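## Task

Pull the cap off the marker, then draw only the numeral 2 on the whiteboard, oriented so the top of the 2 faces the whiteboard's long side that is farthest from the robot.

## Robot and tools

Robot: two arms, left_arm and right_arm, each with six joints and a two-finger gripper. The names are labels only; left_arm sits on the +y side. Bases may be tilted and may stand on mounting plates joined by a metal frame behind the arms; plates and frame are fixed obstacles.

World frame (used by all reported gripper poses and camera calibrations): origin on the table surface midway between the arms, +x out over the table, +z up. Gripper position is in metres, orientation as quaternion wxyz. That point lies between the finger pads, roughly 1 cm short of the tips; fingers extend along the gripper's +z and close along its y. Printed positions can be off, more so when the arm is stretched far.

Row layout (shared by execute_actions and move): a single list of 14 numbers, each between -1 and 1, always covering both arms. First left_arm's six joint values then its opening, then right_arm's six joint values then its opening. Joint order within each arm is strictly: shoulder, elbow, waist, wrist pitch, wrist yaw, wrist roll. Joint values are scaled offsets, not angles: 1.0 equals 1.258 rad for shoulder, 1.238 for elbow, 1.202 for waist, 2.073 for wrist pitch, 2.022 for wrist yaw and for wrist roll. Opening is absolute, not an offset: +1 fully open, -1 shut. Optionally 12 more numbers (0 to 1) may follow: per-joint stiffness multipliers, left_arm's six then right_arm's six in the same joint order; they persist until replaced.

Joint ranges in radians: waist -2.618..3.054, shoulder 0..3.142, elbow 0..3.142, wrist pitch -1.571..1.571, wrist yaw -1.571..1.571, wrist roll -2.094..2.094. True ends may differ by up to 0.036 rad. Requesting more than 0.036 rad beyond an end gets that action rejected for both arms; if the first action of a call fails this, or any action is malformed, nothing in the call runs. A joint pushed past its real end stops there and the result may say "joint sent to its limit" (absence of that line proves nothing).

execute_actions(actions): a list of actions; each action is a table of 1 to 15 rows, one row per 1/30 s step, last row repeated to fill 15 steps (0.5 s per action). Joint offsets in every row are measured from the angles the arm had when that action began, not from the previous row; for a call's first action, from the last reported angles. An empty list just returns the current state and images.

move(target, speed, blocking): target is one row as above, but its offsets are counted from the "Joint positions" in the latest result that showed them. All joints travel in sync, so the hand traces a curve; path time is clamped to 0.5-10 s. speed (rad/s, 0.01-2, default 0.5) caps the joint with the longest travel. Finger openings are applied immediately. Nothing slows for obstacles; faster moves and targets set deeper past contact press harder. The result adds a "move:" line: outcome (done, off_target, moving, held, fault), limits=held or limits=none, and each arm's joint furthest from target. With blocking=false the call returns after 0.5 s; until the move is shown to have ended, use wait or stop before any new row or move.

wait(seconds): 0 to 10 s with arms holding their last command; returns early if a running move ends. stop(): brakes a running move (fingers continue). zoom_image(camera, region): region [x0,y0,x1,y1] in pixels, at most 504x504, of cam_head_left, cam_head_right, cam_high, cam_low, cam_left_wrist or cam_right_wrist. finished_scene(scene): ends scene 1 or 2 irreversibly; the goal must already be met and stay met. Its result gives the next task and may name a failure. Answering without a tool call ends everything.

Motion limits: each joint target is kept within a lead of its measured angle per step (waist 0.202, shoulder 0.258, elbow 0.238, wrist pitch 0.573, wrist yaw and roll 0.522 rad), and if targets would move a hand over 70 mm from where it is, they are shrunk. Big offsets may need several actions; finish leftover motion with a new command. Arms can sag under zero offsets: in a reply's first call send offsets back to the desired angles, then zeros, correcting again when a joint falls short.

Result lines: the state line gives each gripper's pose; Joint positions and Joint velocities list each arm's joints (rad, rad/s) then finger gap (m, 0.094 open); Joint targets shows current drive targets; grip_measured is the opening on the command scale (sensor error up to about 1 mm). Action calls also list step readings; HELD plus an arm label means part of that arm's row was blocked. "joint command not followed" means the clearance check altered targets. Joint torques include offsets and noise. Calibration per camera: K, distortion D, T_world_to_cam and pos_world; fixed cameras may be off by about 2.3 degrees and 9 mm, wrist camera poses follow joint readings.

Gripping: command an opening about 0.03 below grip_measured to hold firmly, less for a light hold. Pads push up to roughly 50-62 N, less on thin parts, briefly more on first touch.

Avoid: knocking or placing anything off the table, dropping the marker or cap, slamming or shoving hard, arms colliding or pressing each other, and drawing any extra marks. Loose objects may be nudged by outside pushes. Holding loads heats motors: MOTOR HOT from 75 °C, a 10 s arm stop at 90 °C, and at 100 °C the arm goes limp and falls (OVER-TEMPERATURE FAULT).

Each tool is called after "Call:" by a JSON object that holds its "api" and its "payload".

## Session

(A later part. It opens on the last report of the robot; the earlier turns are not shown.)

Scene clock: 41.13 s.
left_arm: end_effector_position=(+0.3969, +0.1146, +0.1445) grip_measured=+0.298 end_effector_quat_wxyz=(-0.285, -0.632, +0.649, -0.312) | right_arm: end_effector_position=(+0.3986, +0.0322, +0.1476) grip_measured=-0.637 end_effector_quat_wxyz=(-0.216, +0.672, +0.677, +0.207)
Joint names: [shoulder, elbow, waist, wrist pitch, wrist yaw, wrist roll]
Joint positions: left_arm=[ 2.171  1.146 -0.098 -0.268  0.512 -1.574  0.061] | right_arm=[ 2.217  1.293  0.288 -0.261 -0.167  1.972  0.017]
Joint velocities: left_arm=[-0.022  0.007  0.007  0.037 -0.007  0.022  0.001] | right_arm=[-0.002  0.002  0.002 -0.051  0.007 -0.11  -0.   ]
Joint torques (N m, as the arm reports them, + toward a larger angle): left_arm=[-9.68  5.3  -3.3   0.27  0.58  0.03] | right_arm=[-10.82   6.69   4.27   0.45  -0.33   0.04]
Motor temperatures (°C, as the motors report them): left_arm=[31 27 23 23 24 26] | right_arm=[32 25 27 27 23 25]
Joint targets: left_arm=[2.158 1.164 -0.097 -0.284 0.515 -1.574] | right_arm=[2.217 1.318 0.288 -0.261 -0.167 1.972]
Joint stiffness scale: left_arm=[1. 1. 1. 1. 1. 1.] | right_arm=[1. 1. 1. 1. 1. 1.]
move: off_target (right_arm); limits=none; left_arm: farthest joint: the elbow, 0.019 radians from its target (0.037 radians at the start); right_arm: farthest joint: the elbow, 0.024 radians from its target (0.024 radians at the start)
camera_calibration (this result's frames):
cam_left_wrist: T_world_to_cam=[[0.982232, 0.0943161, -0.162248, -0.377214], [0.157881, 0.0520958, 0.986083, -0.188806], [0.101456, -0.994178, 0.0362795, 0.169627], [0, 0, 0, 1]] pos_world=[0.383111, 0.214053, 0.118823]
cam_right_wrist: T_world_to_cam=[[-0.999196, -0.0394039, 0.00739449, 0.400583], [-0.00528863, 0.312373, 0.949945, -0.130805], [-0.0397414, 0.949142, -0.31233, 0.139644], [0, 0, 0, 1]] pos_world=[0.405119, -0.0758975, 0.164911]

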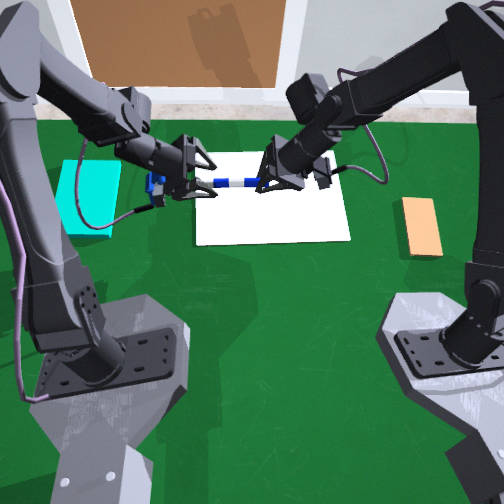

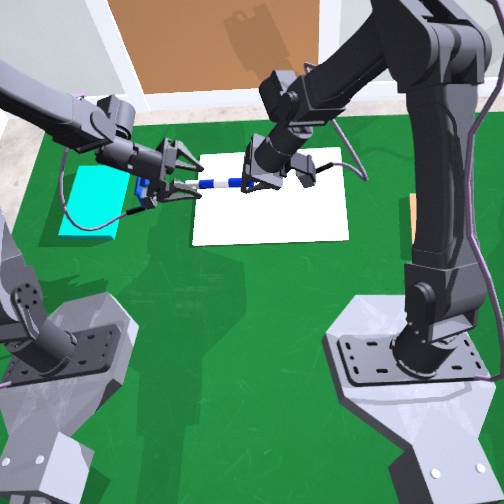

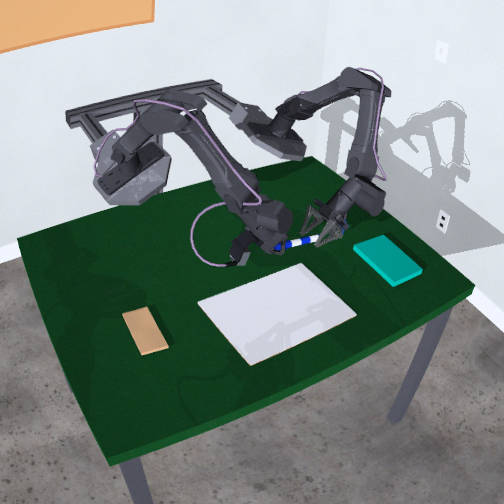

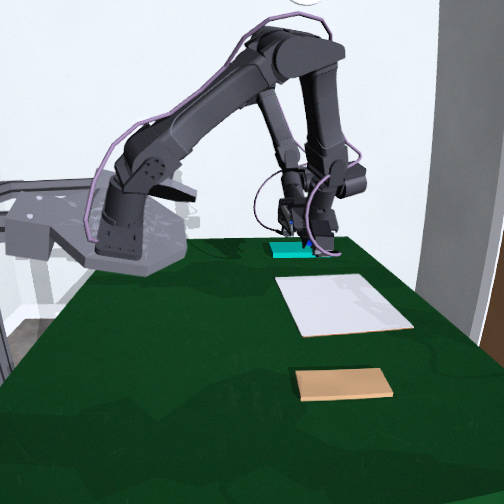

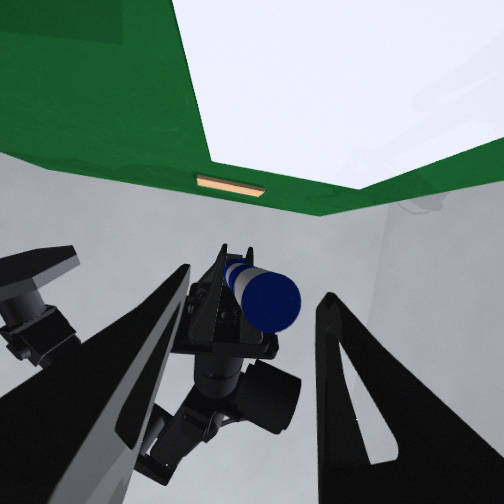

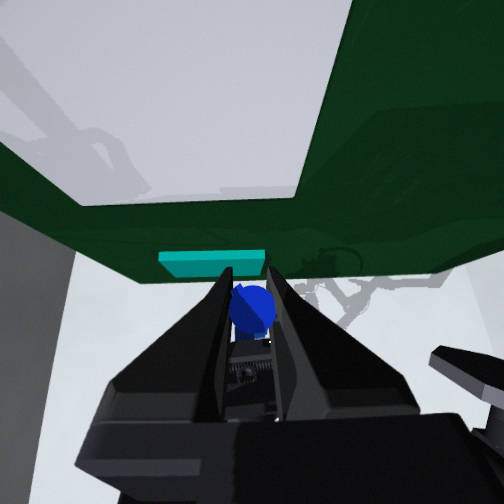

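Call:
{"api": "move", "payload": {"target": [0.036,0.045,0.012,0,0,0,0.3,0,0.02,0,0,0,0,-0.68], "speed": 0.2}}

Scene clock: 42.67 s.
left_arm: end_effector_position=(+0.4041, +0.1176, +0.1359) grip_measured=+0.298 end_effector_quat_wxyz=(-0.283, -0.638, +0.646, -0.311) | right_arm: end_effector_position=(+0.3986, +0.0322, +0.1476) grip_measured=-0.637 end_effector_quat_wxyz=(-0.216, +0.672, +0.677, +0.207)
Joint names: [shoulder, elbow, waist, wrist pitch, wrist yaw, wrist roll]
Joint positions: left_arm=[ 2.204  1.179 -0.084 -0.268  0.51  -1.574  0.061] | right_arm=[ 2.217  1.293  0.288 -0.261 -0.167  1.972  0.017]
Joint velocities: left_arm=[ 0.012  0.007 -0.002  0.007  0.081 -0.022 -0.   ] | right_arm=[-0.002  0.017  0.002  0.022  0.022 -0.051 -0.   ]
Joint torques (N m, as the arm reports them, + toward a larger angle): left_arm=[-8.18  5.51 -3.38  0.42  0.59  0.04] | right_arm=[-10.81   6.76   4.29   0.45  -0.31   0.01]
Motor temperatures (°C, as the motors report them): left_arm=[32 27 23 23 24 26] | right_arm=[32 25 27 27 23 25]
Joint targets: left_arm=[2.216 1.201 -0.084 -0.268 0.512 -1.574] | right_arm=[2.217 1.318 0.288 -0.261 -0.167 1.972]
Joint stiffness scale: left_arm=[1. 1. 1. 1. 1. 1.] | right_arm=[1. 1. 1. 1. 1. 1.]
move: off_target (left_arm, right_arm); limits=none; left_arm: farthest joint: the elbow, 0.023 radians from its target (0.056 radians at the start); right_arm: farthest joint: the elbow, 0.024 radians from its target (0.024 radians at the start)
camera_calibration (this result's frames):
cam_left_wrist: T_world_to_cam=[[0.980243, 0.107743, -0.165877, -0.386261], [0.161441, 0.0487301, 0.985679, -0.182574], [0.114283, -0.992984, 0.0303732, 0.167736], [0, 0, 0, 1]] pos_world=[0.388935, 0.217073, 0.110793]
cam_right_wrist: T_world_to_cam=[[-0.999196, -0.0394039, 0.00739449, 0.400583], [-0.00528863, 0.312373, 0.949945, -0.130805], [-0.0397414, 0.949142, -0.31233, 0.139644], [0, 0, 0, 1]] pos_world=[0.405119, -0.0758975, 0.164911]

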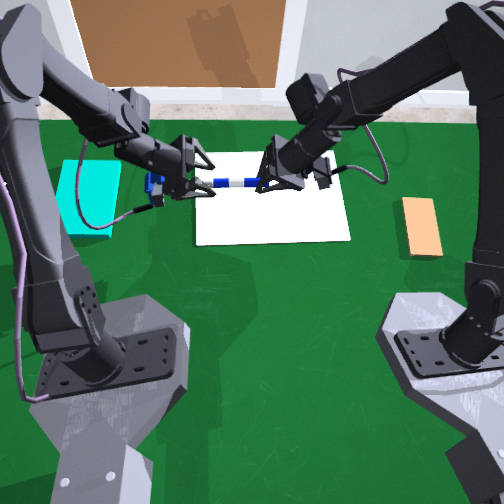

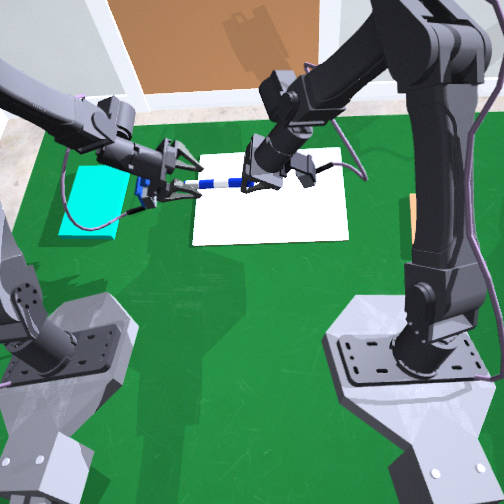

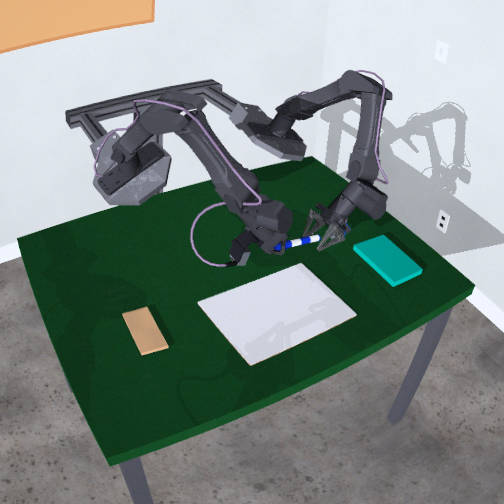

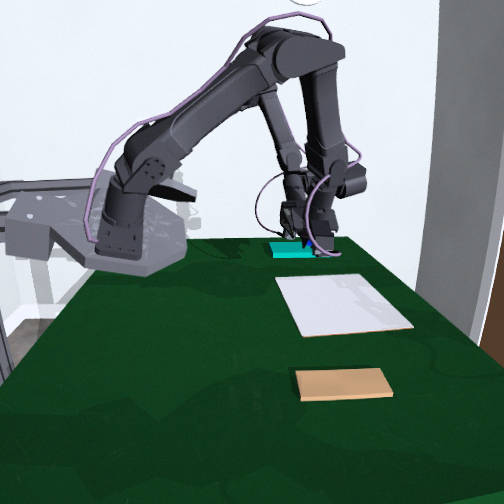

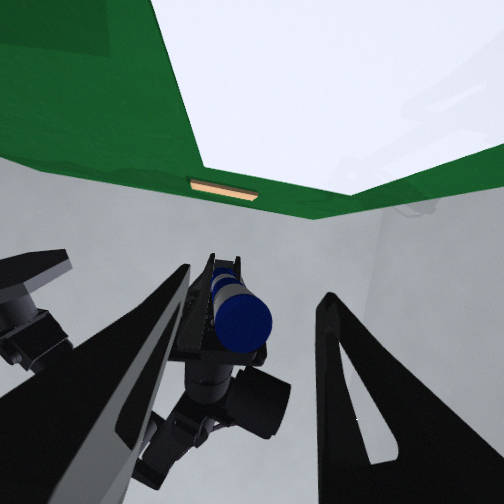

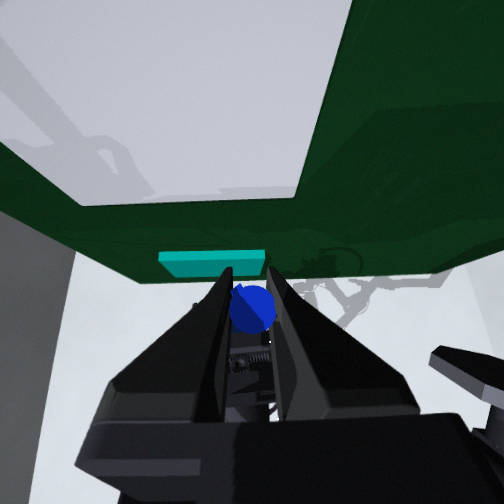

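Good. Close left.

Call:
{"api": "execute_actions", "payload": {"actions": [[[0,0.015,0,0,0,0,-0.72,0,0.02,0,0,0,0,-0.68]],[[0,0.015,0,0,0,0,-0.72,0,0.02,0,0,0,0,-0.68]]]}}

Scene clock: 43.80 s.
left_arm: end_effector_position=(+0.4005, +0.1174, +0.1352) grip_measured=-0.645 end_effector_quat_wxyz=(-0.288, -0.637, +0.646, -0.306) | right_arm: end_effector_position=(+0.4062, +0.0314, +0.1481) grip_measured=-0.637 end_effector_quat_wxyz=(-0.208, +0.675, +0.674, +0.216)
Joint names: [shoulder, elbow, waist, wrist pitch, wrist yaw, wrist roll]
Joint positions: left_arm=[ 2.206  1.179 -0.084 -0.282  0.51  -1.571  0.017] | right_arm=[ 2.217  1.298  0.283 -0.243 -0.16   1.973  0.017]
Joint velocities: left_arm=[-0.012 -0.017  0.007  0.007  0.007 -0.037  0.001] | right_arm=[-0.007  0.027 -0.007 -0.007 -0.051 -0.037 -0.   ]
Joint torques (N m, as the arm reports them, + toward a larger angle): left_arm=[-8.97  5.18 -3.34  0.4   0.56  0.03] | right_arm=[-10.85   6.82   4.35   0.45  -0.32   0.02]
Motor temperatures (°C, as the motors report them): left_arm=[32 27 23 23 24 26] | right_arm=[32 25 27 27 23 25]
Joint targets: left_arm=[2.206 1.198 -0.084 -0.282 0.510 -1.571] | right_arm=[2.217 1.323 0.283 -0.244 -0.160 1.973]
Joint stiffness scale: left_arm=[1. 1. 1. 1. 1. 1.] | right_arm=[1. 1. 1. 1. 1. 1.]
Step readings (joint positions; steps 1 to 15: 1st action; 16 to 30: 2nd action):
0: left_arm=[2.204 1.179 -0.084 -0.268 0.510 -1.574] | right_arm=[2.217 1.293 0.288 -0.261 -0.167 1.972]
1: left_arm=[2.204 1.179 -0.084 -0.268 0.510 -1.574] | right_arm=[2.217 1.293 0.288 -0.261 -0.167 1.972]
2: left_arm=[2.204 1.179 -0.084 -0.268 0.510 -1.574] | right_arm=[2.217 1.293 0.288 -0.261 -0.167 1.972]
4: left_arm=[2.204 1.179 -0.084 -0.281 0.508 -1.568] | right_arm=[2.217 1.293 0.287 -0.248 -0.159 1.976]
8: left_arm=[2.206 1.179 -0.084 -0.282 0.510 -1.571] | right_arm=[2.217 1.298 0.283 -0.244 -0.160 1.973]
15: left_arm=[2.206 1.179 -0.084 -0.282 0.510 -1.571] | right_arm=[2.217 1.298 0.283 -0.244 -0.160 1.973]
16: left_arm=[2.206 1.179 -0.084 -0.282 0.510 -1.571] | right_arm=[2.217 1.298 0.283 -0.243 -0.160 1.973]
17: left_arm=[2.206 1.179 -0.084 -0.282 0.510 -1.571] | right_arm=[2.217 1.298 0.283 -0.243 -0.160 1.973]
19: left_arm=[2.206 1.179 -0.084 -0.282 0.510 -1.571] | right_arm=[2.217 1.298 0.283 -0.243 -0.160 1.973]
23: left_arm=[2.206 1.179 -0.084 -0.282 0.510 -1.571] | right_arm=[2.217 1.298 0.283 -0.243 -0.160 1.973]
30: Joint positions above
camera_calibration (this result's frames):
cam_left_wrist: T_world_to_cam=[[0.978974, 0.100189, -0.177684, -0.379805], [0.173667, 0.0475612, 0.983655, -0.185802], [0.107002, -0.993831, 0.0291618, 0.171082], [0, 0, 0, 1]] pos_world=[0.385781, 0.216915, 0.110291]
cam_right_wrist: T_world_to_cam=[[-0.999651, -0.0235551, -0.0119776, 0.410719], [-0.0187281, 0.311743, 0.949982, -0.125527], [-0.0186429, 0.949874, -0.312076, 0.132223], [0, 0, 0, 1]] pos_world=[0.41069, -0.0767887, 0.165432]

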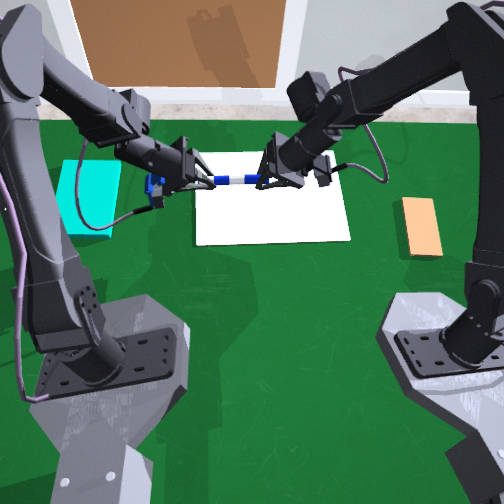

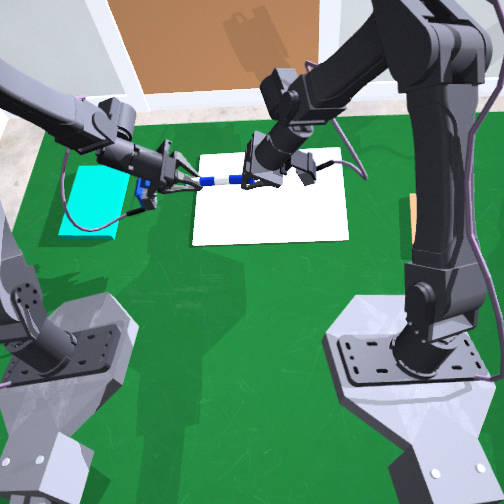

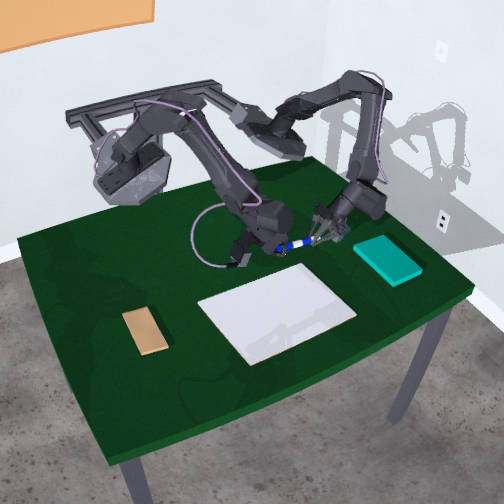

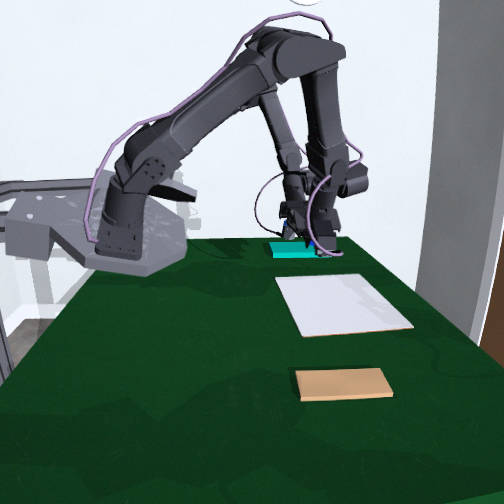

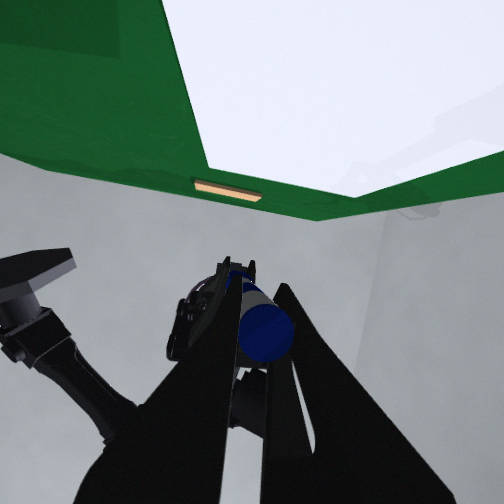

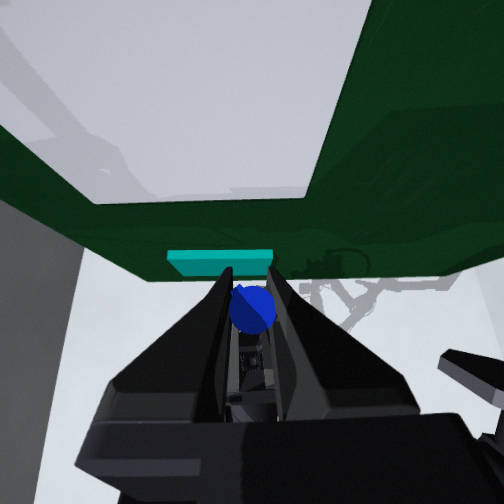

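Call:
{"api": "move", "payload": {"target": [-0.03,-0.01,0.04,0,-0.005,0,-0.7,-0.065,-0.055,-0.05,0.006,0.01,0,-0.68], "speed": 0.12}}

Scene clock: 45.20 s.
left_arm: end_effector_position=(+0.4033, +0.1160, +0.1426) grip_measured=-0.645 end_effector_quat_wxyz=(-0.297, -0.631, +0.640, -0.323) | right_arm: end_effector_position=(+0.4088, +0.0279, +0.1573) grip_measured=-0.637 end_effector_quat_wxyz=(-0.222, +0.673, +0.662, +0.242)
Joint names: [shoulder, elbow, waist, wrist pitch, wrist yaw, wrist roll]
Joint positions: left_arm=[ 2.198  1.179 -0.078 -0.281  0.553 -1.567  0.017] | right_arm=[ 2.179  1.253  0.261 -0.197 -0.218  1.969  0.017]
Joint velocities: left_arm=[-0.002  0.007  0.017 -0.037  0.022 -0.022 -0.   ] | right_arm=[ 0.002 -0.012 -0.007  0.037 -0.022  0.022 -0.   ]
Joint torques (N m, as the arm reports them, + toward a larger angle): left_arm=[-11.02   3.14  -0.09   0.4   -0.01  -0.02] | right_arm=[-14.32   2.82   0.76   0.17   0.6    0.06]
Motor temperatures (°C, as the motors report them): left_arm=[32 27 23 23 24 26] | right_arm=[33 25 27 27 23 25]
Joint targets: left_arm=[2.168 1.167 -0.036 -0.282 0.500 -1.571] | right_arm=[2.135 1.230 0.223 -0.230 -0.139 1.973]
Joint stiffness scale: left_arm=[1. 1. 1. 1. 1. 1.] | right_arm=[1. 1. 1. 1. 1. 1.]
move: off_target (left_arm, right_arm); limits=none; left_arm: farthest joint: the wrist yaw, 0.053 radians from its target (0.010 radians at the start); right_arm: farthest joint: the wrist yaw, 0.078 radians from its target (0.020 radians at the start)
camera_calibration (this result's frames):
cam_left_wrist: T_world_to_cam=[[0.980186, 0.0979569, -0.172163, -0.382115], [0.163685, 0.0888938, 0.982499, -0.194118], [0.111547, -0.991213, 0.0710983, 0.161044], [0, 0, 0, 1]] pos_world=[0.388354, 0.214315, 0.113485]
cam_right_wrist: T_world_to_cam=[[-0.999682, -0.00499102, -0.0246996, 0.414897], [-0.0251581, 0.253359, 0.967045, -0.131556], [0.00143132, 0.96736, -0.253404, 0.120624], [0, 0, 0, 1]] pos_world=[0.411283, -0.081285, 0.168035]

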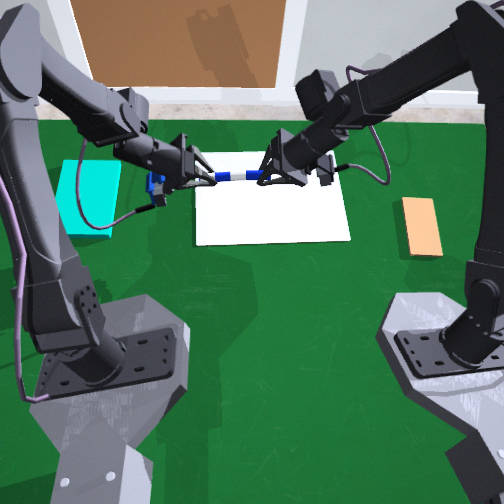

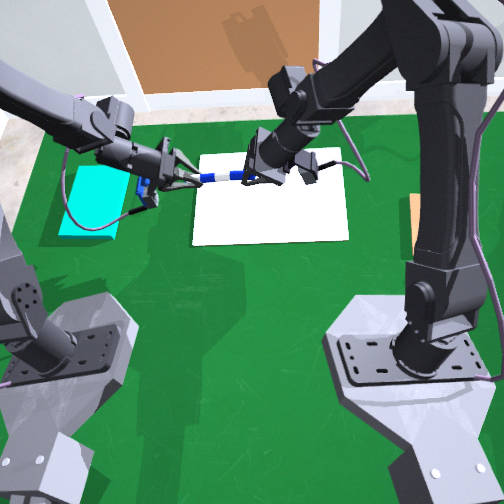

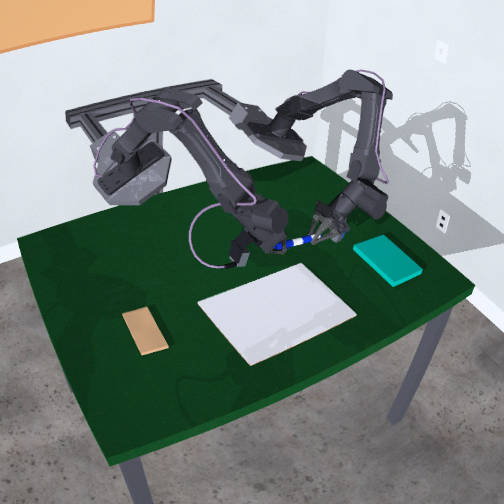

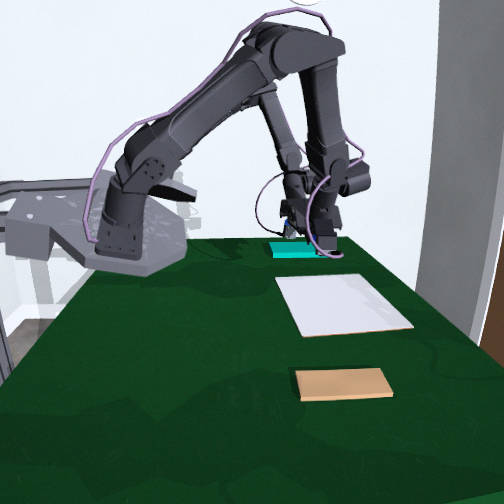

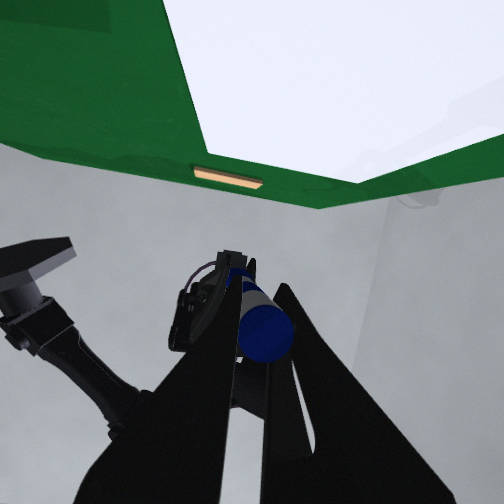

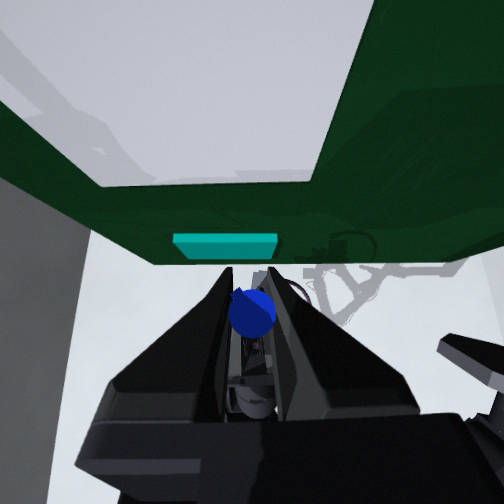

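Call:
{"api": "move", "payload": {"target": [-0.01,-0.012,0.075,0,-0.14,0,-0.7,-0.01,-0.02,-0.075,-0.01,0.16,0,-0.68], "speed": 0.15}}

Scene clock: 48.17 s.
left_arm: end_effector_position=(+0.4098, +0.1876, +0.0942) grip_measured=-0.645 end_effector_quat_wxyz=(+0.193, +0.702, -0.647, +0.226) | right_arm: end_effector_position=(+0.4405, -0.0566, +0.1166) grip_measured=-0.637 end_effector_quat_wxyz=(-0.076, +0.742, +0.646, +0.164)
Joint names: [shoulder, elbow, waist, wrist pitch, wrist yaw, wrist roll]
Joint positions: left_arm=[ 2.198  1.179  0.012 -0.268  0.27  -1.565  0.017] | right_arm=[ 2.179  1.253  0.169 -0.205  0.096  1.963  0.017]
Joint velocities: left_arm=[-0.007 -0.007 -0.002  0.022  0.037 -0.007  0.001] | right_arm=[-0.002  0.002  0.012 -0.007 -0.022  0.051 -0.001]
Joint torques (N m, as the arm reports them, + toward a larger angle): left_arm=[-9.93  2.81 -3.12  0.22  0.44  0.  ] | right_arm=[-11.8    2.49   4.1    0.32  -0.06   0.08]
Motor temperatures (°C, as the motors report them): left_arm=[32 27 23 23 24 26] | right_arm=[33 25 27 27 23 25]
Joint targets: left_arm=[2.185 1.164 0.012 -0.281 0.270 -1.566] | right_arm=[2.166 1.228 0.170 -0.218 0.106 1.968]
Joint stiffness scale: left_arm=[1. 1. 1. 1. 1. 1.] | right_arm=[1. 1. 1. 1. 1. 1.]
move: off_target (right_arm); limits=none; left_arm: farthest joint: the elbow, 0.015 radians from its target (0.015 radians at the start); right_arm: farthest joint: the elbow, 0.025 radians from its target (0.025 radians at the start)
camera_calibration (this result's frames):
cam_left_wrist: T_world_to_cam=[[0.959486, 0.237278, -0.151941, -0.423382], [0.199645, -0.192012, 0.960871, -0.113985], [0.198819, -0.952277, -0.231604, 0.220172], [0, 0, 0, 1]] pos_world=[0.385211, 0.288237, 0.0961879]
cam_right_wrist: T_world_to_cam=[[-0.987581, 0.126558, -0.0930972, 0.455187], [-0.00789516, 0.551831, 0.833919, -0.0452432], [0.156913, 0.824297, -0.543978, 0.149273], [0, 0, 0, 1]] pos_world=[0.425754, -0.155686, 0.161307]

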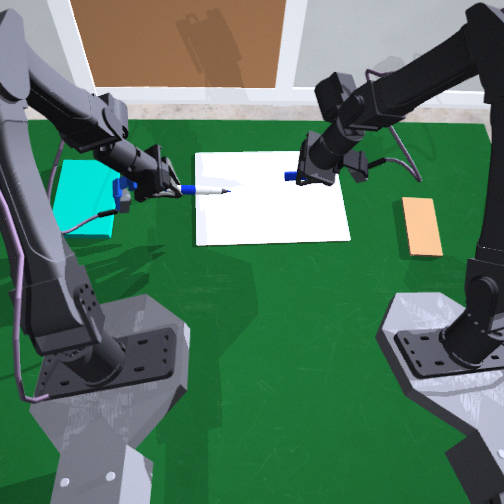

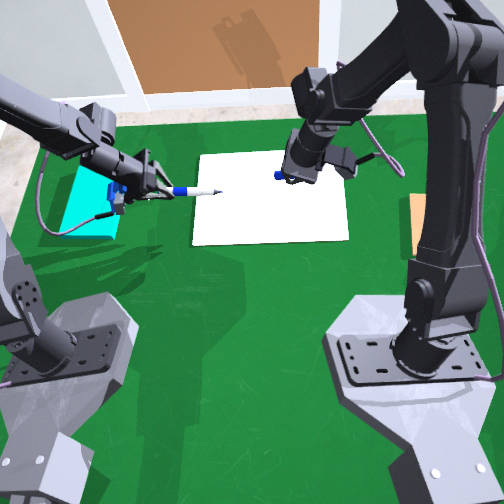

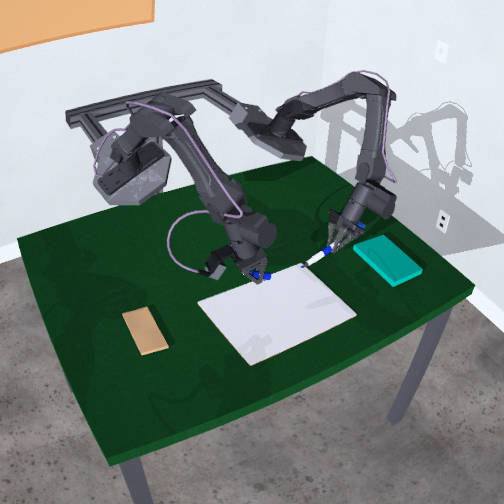

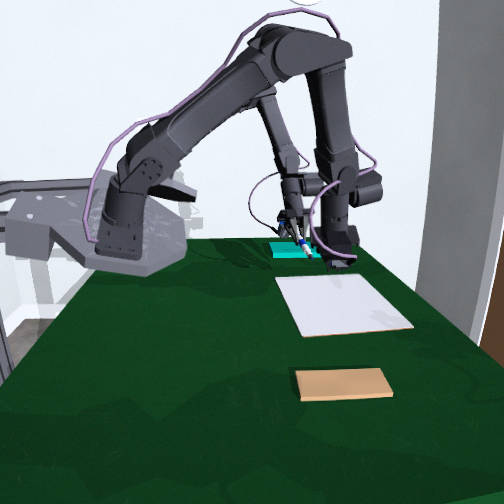

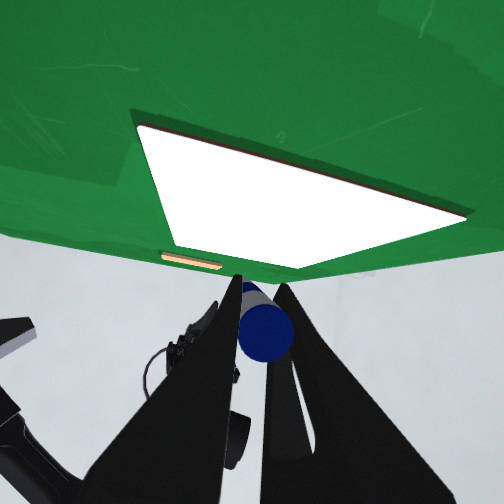

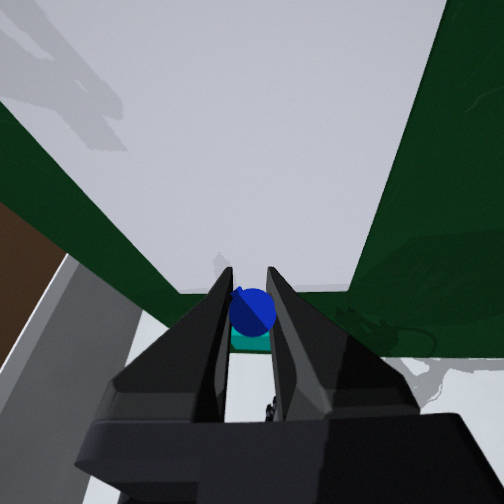

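Call:
{"api": "move", "payload": {"target": [-0.12,0.22,-0.12,-0.165,-0.04,0.4,-0.69,-0.1,0,-0.45,0,-0.04,0,-0.68], "speed": 0.8}}

Scene clock: 51.37 s.
left_arm: end_effector_position=(+0.4671, +0.1779, +0.1966) grip_measured=-0.646 end_effector_quat_wxyz=(-0.049, -0.341, +0.897, -0.276) | right_arm: end_effector_position=(+0.4676, -0.3015, +0.0779) grip_measured=-0.637 end_effector_quat_wxyz=(-0.022, +0.889, +0.439, +0.128)
Joint names: [shoulder, elbow, waist, wrist pitch, wrist yaw, wrist roll]
Joint positions: left_arm=[ 2.058  1.433 -0.122 -0.598  0.19  -0.765  0.017] | right_arm=[ 2.087  1.253 -0.38  -0.205  0.016  1.963  0.017]
Joint velocities: left_arm=[-0.012 -0.002 -0.017  0.007 -0.007  0.022  0.   ] | right_arm=[-0.007 -0.037 -0.007 -0.022  0.037 -0.081 -0.001]
Joint torques (N m, as the arm reports them, + toward a larger angle): left_arm=[-10.38   6.85  -4.27   0.47   0.42   0.1 ] | right_arm=[-14.25   4.27   3.03   0.38  -0.13   0.02]
Motor temperatures (°C, as the motors report them): left_arm=[32 27 23 23 24 26] | right_arm=[33 25 27 27 23 25]
Joint targets: left_arm=[2.047 1.451 -0.133 -0.610 0.189 -0.756] | right_arm=[2.053 1.253 -0.372 -0.205 0.015 1.963]
Joint stiffness scale: left_arm=[1. 1. 1. 1. 1. 1.] | right_arm=[1. 1. 1. 1. 1. 1.]
move: off_target (right_arm); limits=none; left_arm: farthest joint: the elbow, 0.019 radians from its target (0.272 radians at the start); right_arm: farthest joint: the shoulder, 0.033 radians from its target (0.125 radians at the start)
camera_calibration (this result's frames):
cam_left_wrist: T_world_to_cam=[[0.796921, -0.498409, 0.341329, -0.35067], [-0.483447, -0.187409, 0.855077, 0.113409], [-0.36221, -0.846443, -0.390305, 0.497734], [0, 0, 0, 1]] pos_world=[0.514568, 0.26778, 0.216989]
cam_right_wrist: T_world_to_cam=[[-0.80353, 0.591597, -0.0659717, 0.561435], [0.329801, 0.53471, 0.778021, -0.0363215], [0.495551, 0.603406, -0.624765, 0.107182], [0, 0, 0, 1]] pos_world=[0.409994, -0.377396, 0.132262]

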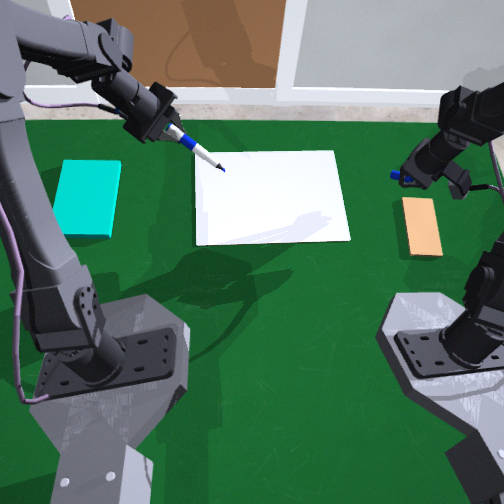

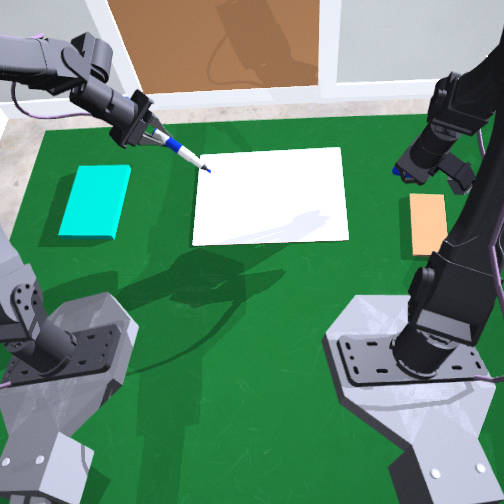

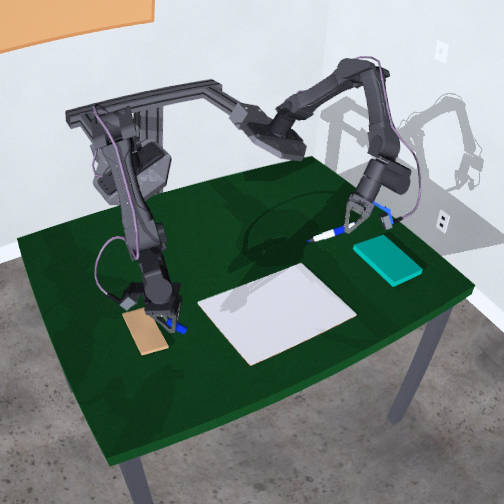

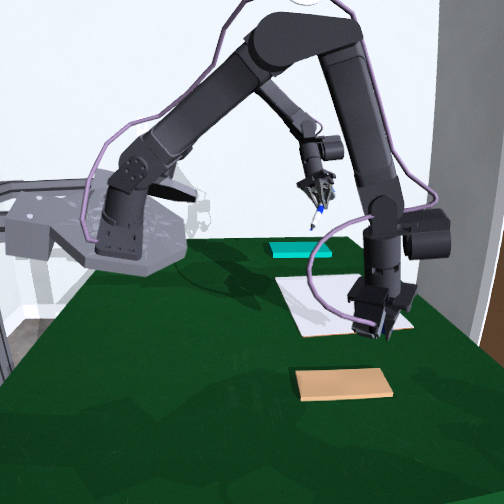

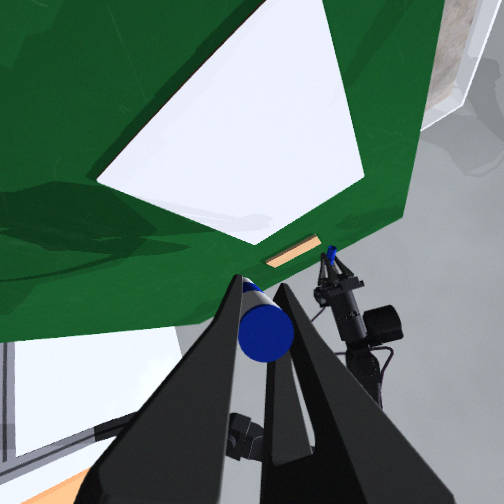

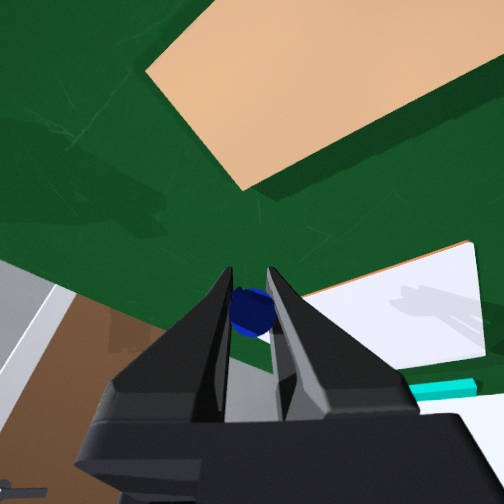

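Call:
{"api": "move", "payload": {"target": [0.06,0.06,-0.1,0,0,1,-0.69,0,0,0,0,0,0,-0.68], "speed": 1.5}}

Call:
{"api": "move", "payload": {"target": [0.12,0.06,-0.05,-0.005,0,0.15,-0.69,0,0,0,0,0,0,-0.68], "speed": 0.5}}

Scene clock: 54.13 s.
left_arm: end_effector_position=(+0.4650, +0.1270, +0.2006) grip_measured=-0.648 end_effector_quat_wxyz=(+0.210, +0.616, +0.733, -0.200) | right_arm: end_effector_position=(+0.4677, -0.3014, +0.0779) grip_measured=-0.637 end_effector_quat_wxyz=(-0.022, +0.889, +0.439, +0.128)
Joint names: [shoulder, elbow, waist, wrist pitch, wrist yaw, wrist roll]
Joint positions: left_arm=[ 2.124  1.482 -0.229 -0.599  0.183  1.249  0.017] | right_arm=[ 2.087  1.253 -0.38  -0.205  0.016  1.963  0.017]
Joint velocities: left_arm=[-0.002  0.007 -0.017  0.037  0.022 -0.007 -0.001] | right_arm=[-0.002  0.002 -0.002 -0.022 -0.051 -0.007  0.001]
Joint torques (N m, as the arm reports them, + toward a larger angle): left_arm=[-9.05  7.31 -4.81  0.63  0.48  0.1 ] | right_arm=[-11.32   4.31   2.21   0.38  -0.11   0.02]
Motor temperatures (°C, as the motors report them): left_arm=[32 27 23 24 24 26] | right_arm=[34 25 27 27 23 25]
Joint targets: left_arm=[2.134 1.507 -0.242 -0.598 0.190 1.257] | right_arm=[2.087 1.253 -0.380 -0.205 0.016 1.963]
Joint stiffness scale: left_arm=[1. 1. 1. 1. 1. 1.] | right_arm=[1. 1. 1. 1. 1. 1.]
move: off_target (left_arm); limits=none; left_arm: farthest joint: the elbow, 0.025 radians from its target (0.074 radians at the start); right_arm: farthest joint: the waist, 0.000 radians from its target (0.000 radians at the start)
camera_calibration (this result's frames):
cam_left_wrist: T_world_to_cam=[[-0.922094, -0.371056, 0.109822, 0.453946], [-0.350793, 0.921338, 0.167573, 0.0348011], [-0.163362, 0.115993, -0.979724, 0.359039], [0, 0, 0, 1]] pos_world=[0.489442, 0.0947295, 0.296074]
cam_right_wrist: T_world_to_cam=[[-0.80356, 0.591571, -0.0658404, 0.561406], [0.329688, 0.534449, 0.778248, -0.0364153], [0.495577, 0.603663, -0.624495, 0.107188], [0, 0, 0, 1]] pos_world=[0.41001, -0.377355, 0.132242]

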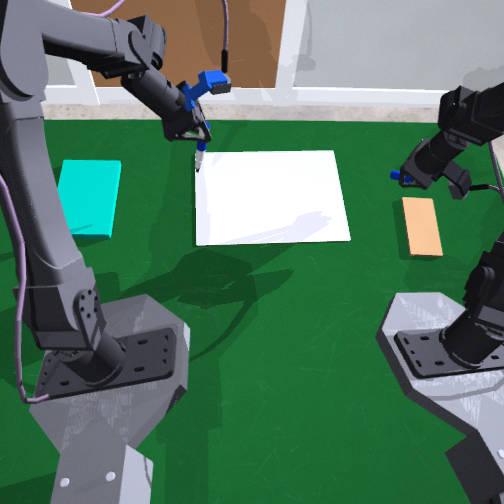

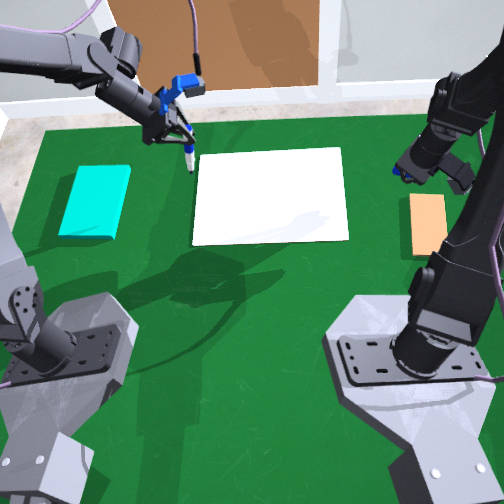

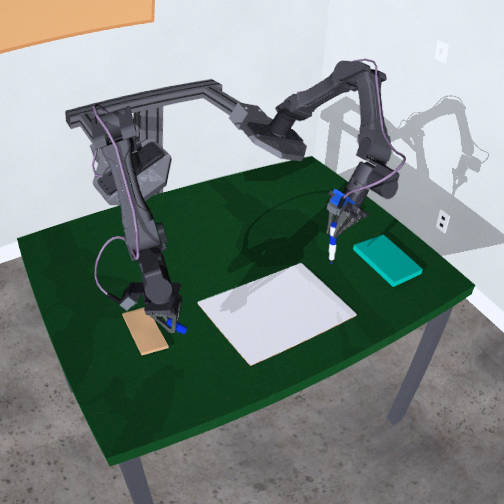

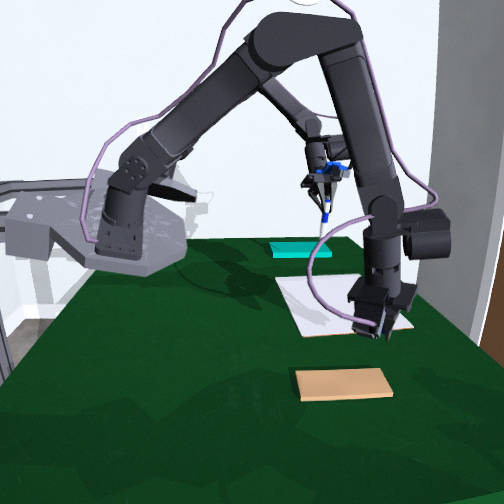

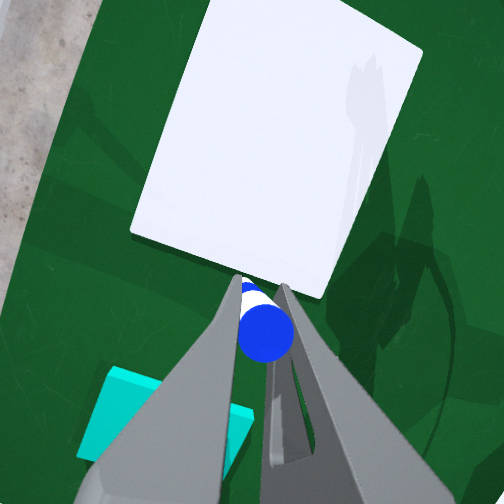

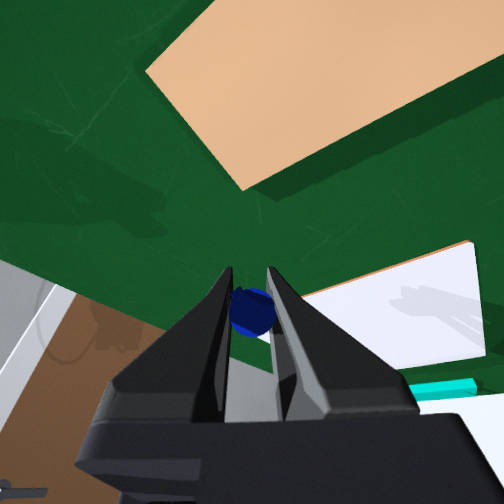

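Scene clock: 55.53 s.
left_arm: end_effector_position=(+0.4455, +0.0916, +0.1625) grip_measured=-0.648 end_effector_quat_wxyz=(+0.203, +0.737, +0.614, -0.197) | right_arm: end_effector_position=(+0.4677, -0.3014, +0.0779) grip_measured=-0.637 end_effector_quat_wxyz=(-0.022, +0.889, +0.439, +0.128)
Joint names: [shoulder, elbow, waist, wrist pitch, wrist yaw, wrist roll]
Joint positions: left_arm=[ 2.269  1.53  -0.277 -0.599  0.175  1.546  0.017] | right_arm=[ 2.087  1.253 -0.38  -0.205  0.016  1.963  0.017]
Joint velocities: left_arm=[-0.012 -0.007 -0.007  0.022 -0.037  0.051 -0.001] | right_arm=[ 0.012 -0.007 -0.002 -0.007  0.007  0.007 -0.002]
Joint torques (N m, as the arm reports them, + toward a larger angle): left_arm=[-9.6   7.06 -4.98  0.36  0.5   0.15] | right_arm=[-11.25   4.3    2.3    0.37  -0.11   0.02]
Motor temperatures (°C, as the motors report them): left_arm=[32 27 23 24 24 26] | right_arm=[34 25 27 27 23 25]
Joint targets: left_arm=[2.275 1.556 -0.289 -0.609 0.183 1.553] | right_arm=[2.087 1.253 -0.380 -0.205 0.016 1.963]
Joint stiffness scale: left_arm=[1. 1. 1. 1. 1. 1.] | right_arm=[1. 1. 1. 1. 1. 1.]
move: off_target (left_arm); limits=none; left_arm: farthest joint: the elbow, 0.026 radians from its target (0.074 radians at the start); right_arm: farthest joint: the waist, 0.000 radians from its target (0.000 radians at the start)
camera_calibration (this result's frames):
cam_left_wrist: T_world_to_cam=[[-0.998371, -0.0543481, 0.0173515, 0.44695], [-0.050751, 0.984981, 0.165033, -0.0720753], [-0.0260601, 0.163884, -0.986135, 0.258092], [0, 0, 0, 1]] pos_world=[0.44929, 0.0529867, 0.258653]
cam_right_wrist: T_world_to_cam=[[-0.80356, 0.591571, -0.0658404, 0.561406], [0.329688, 0.534449, 0.778248, -0.0364153], [0.495577, 0.603663, -0.624495, 0.107188], [0, 0, 0, 1]] pos_world=[0.41001, -0.377355, 0.132242]

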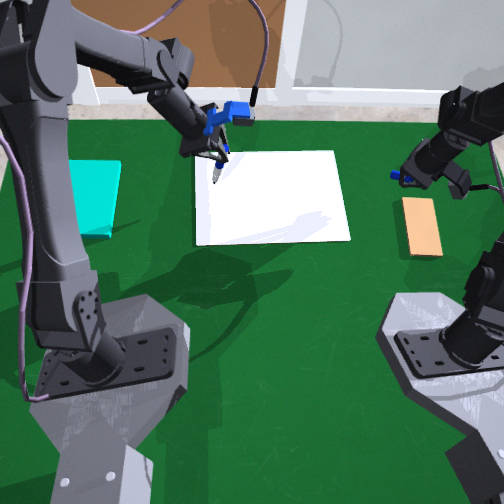

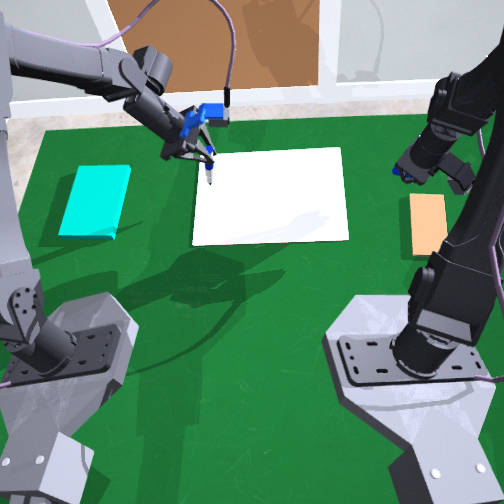

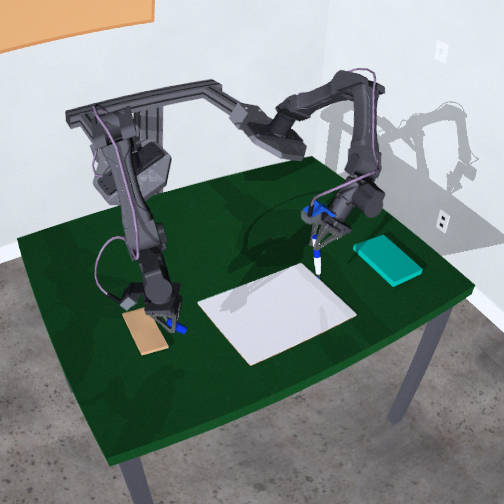

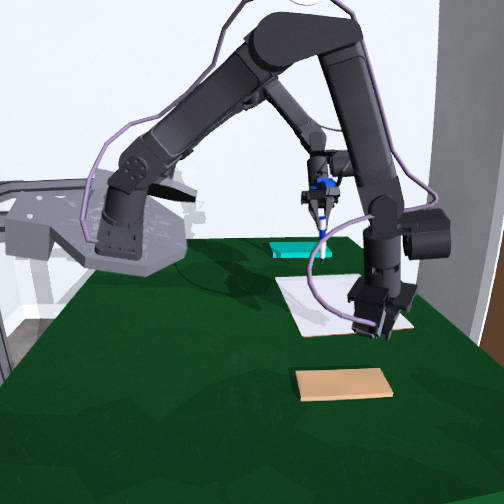

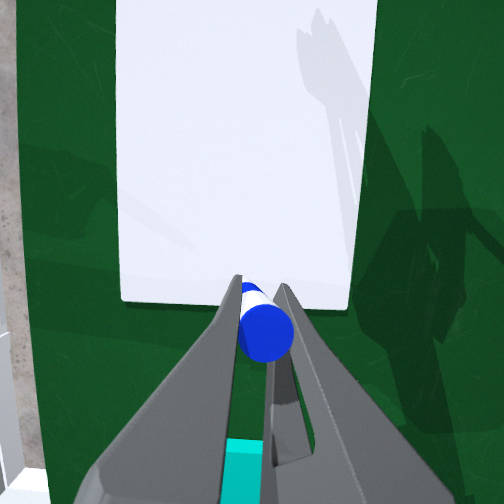

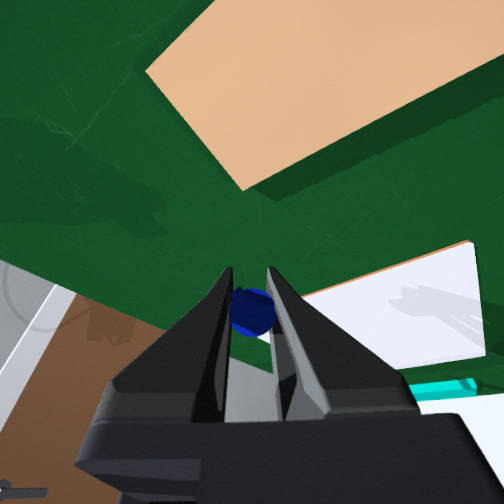

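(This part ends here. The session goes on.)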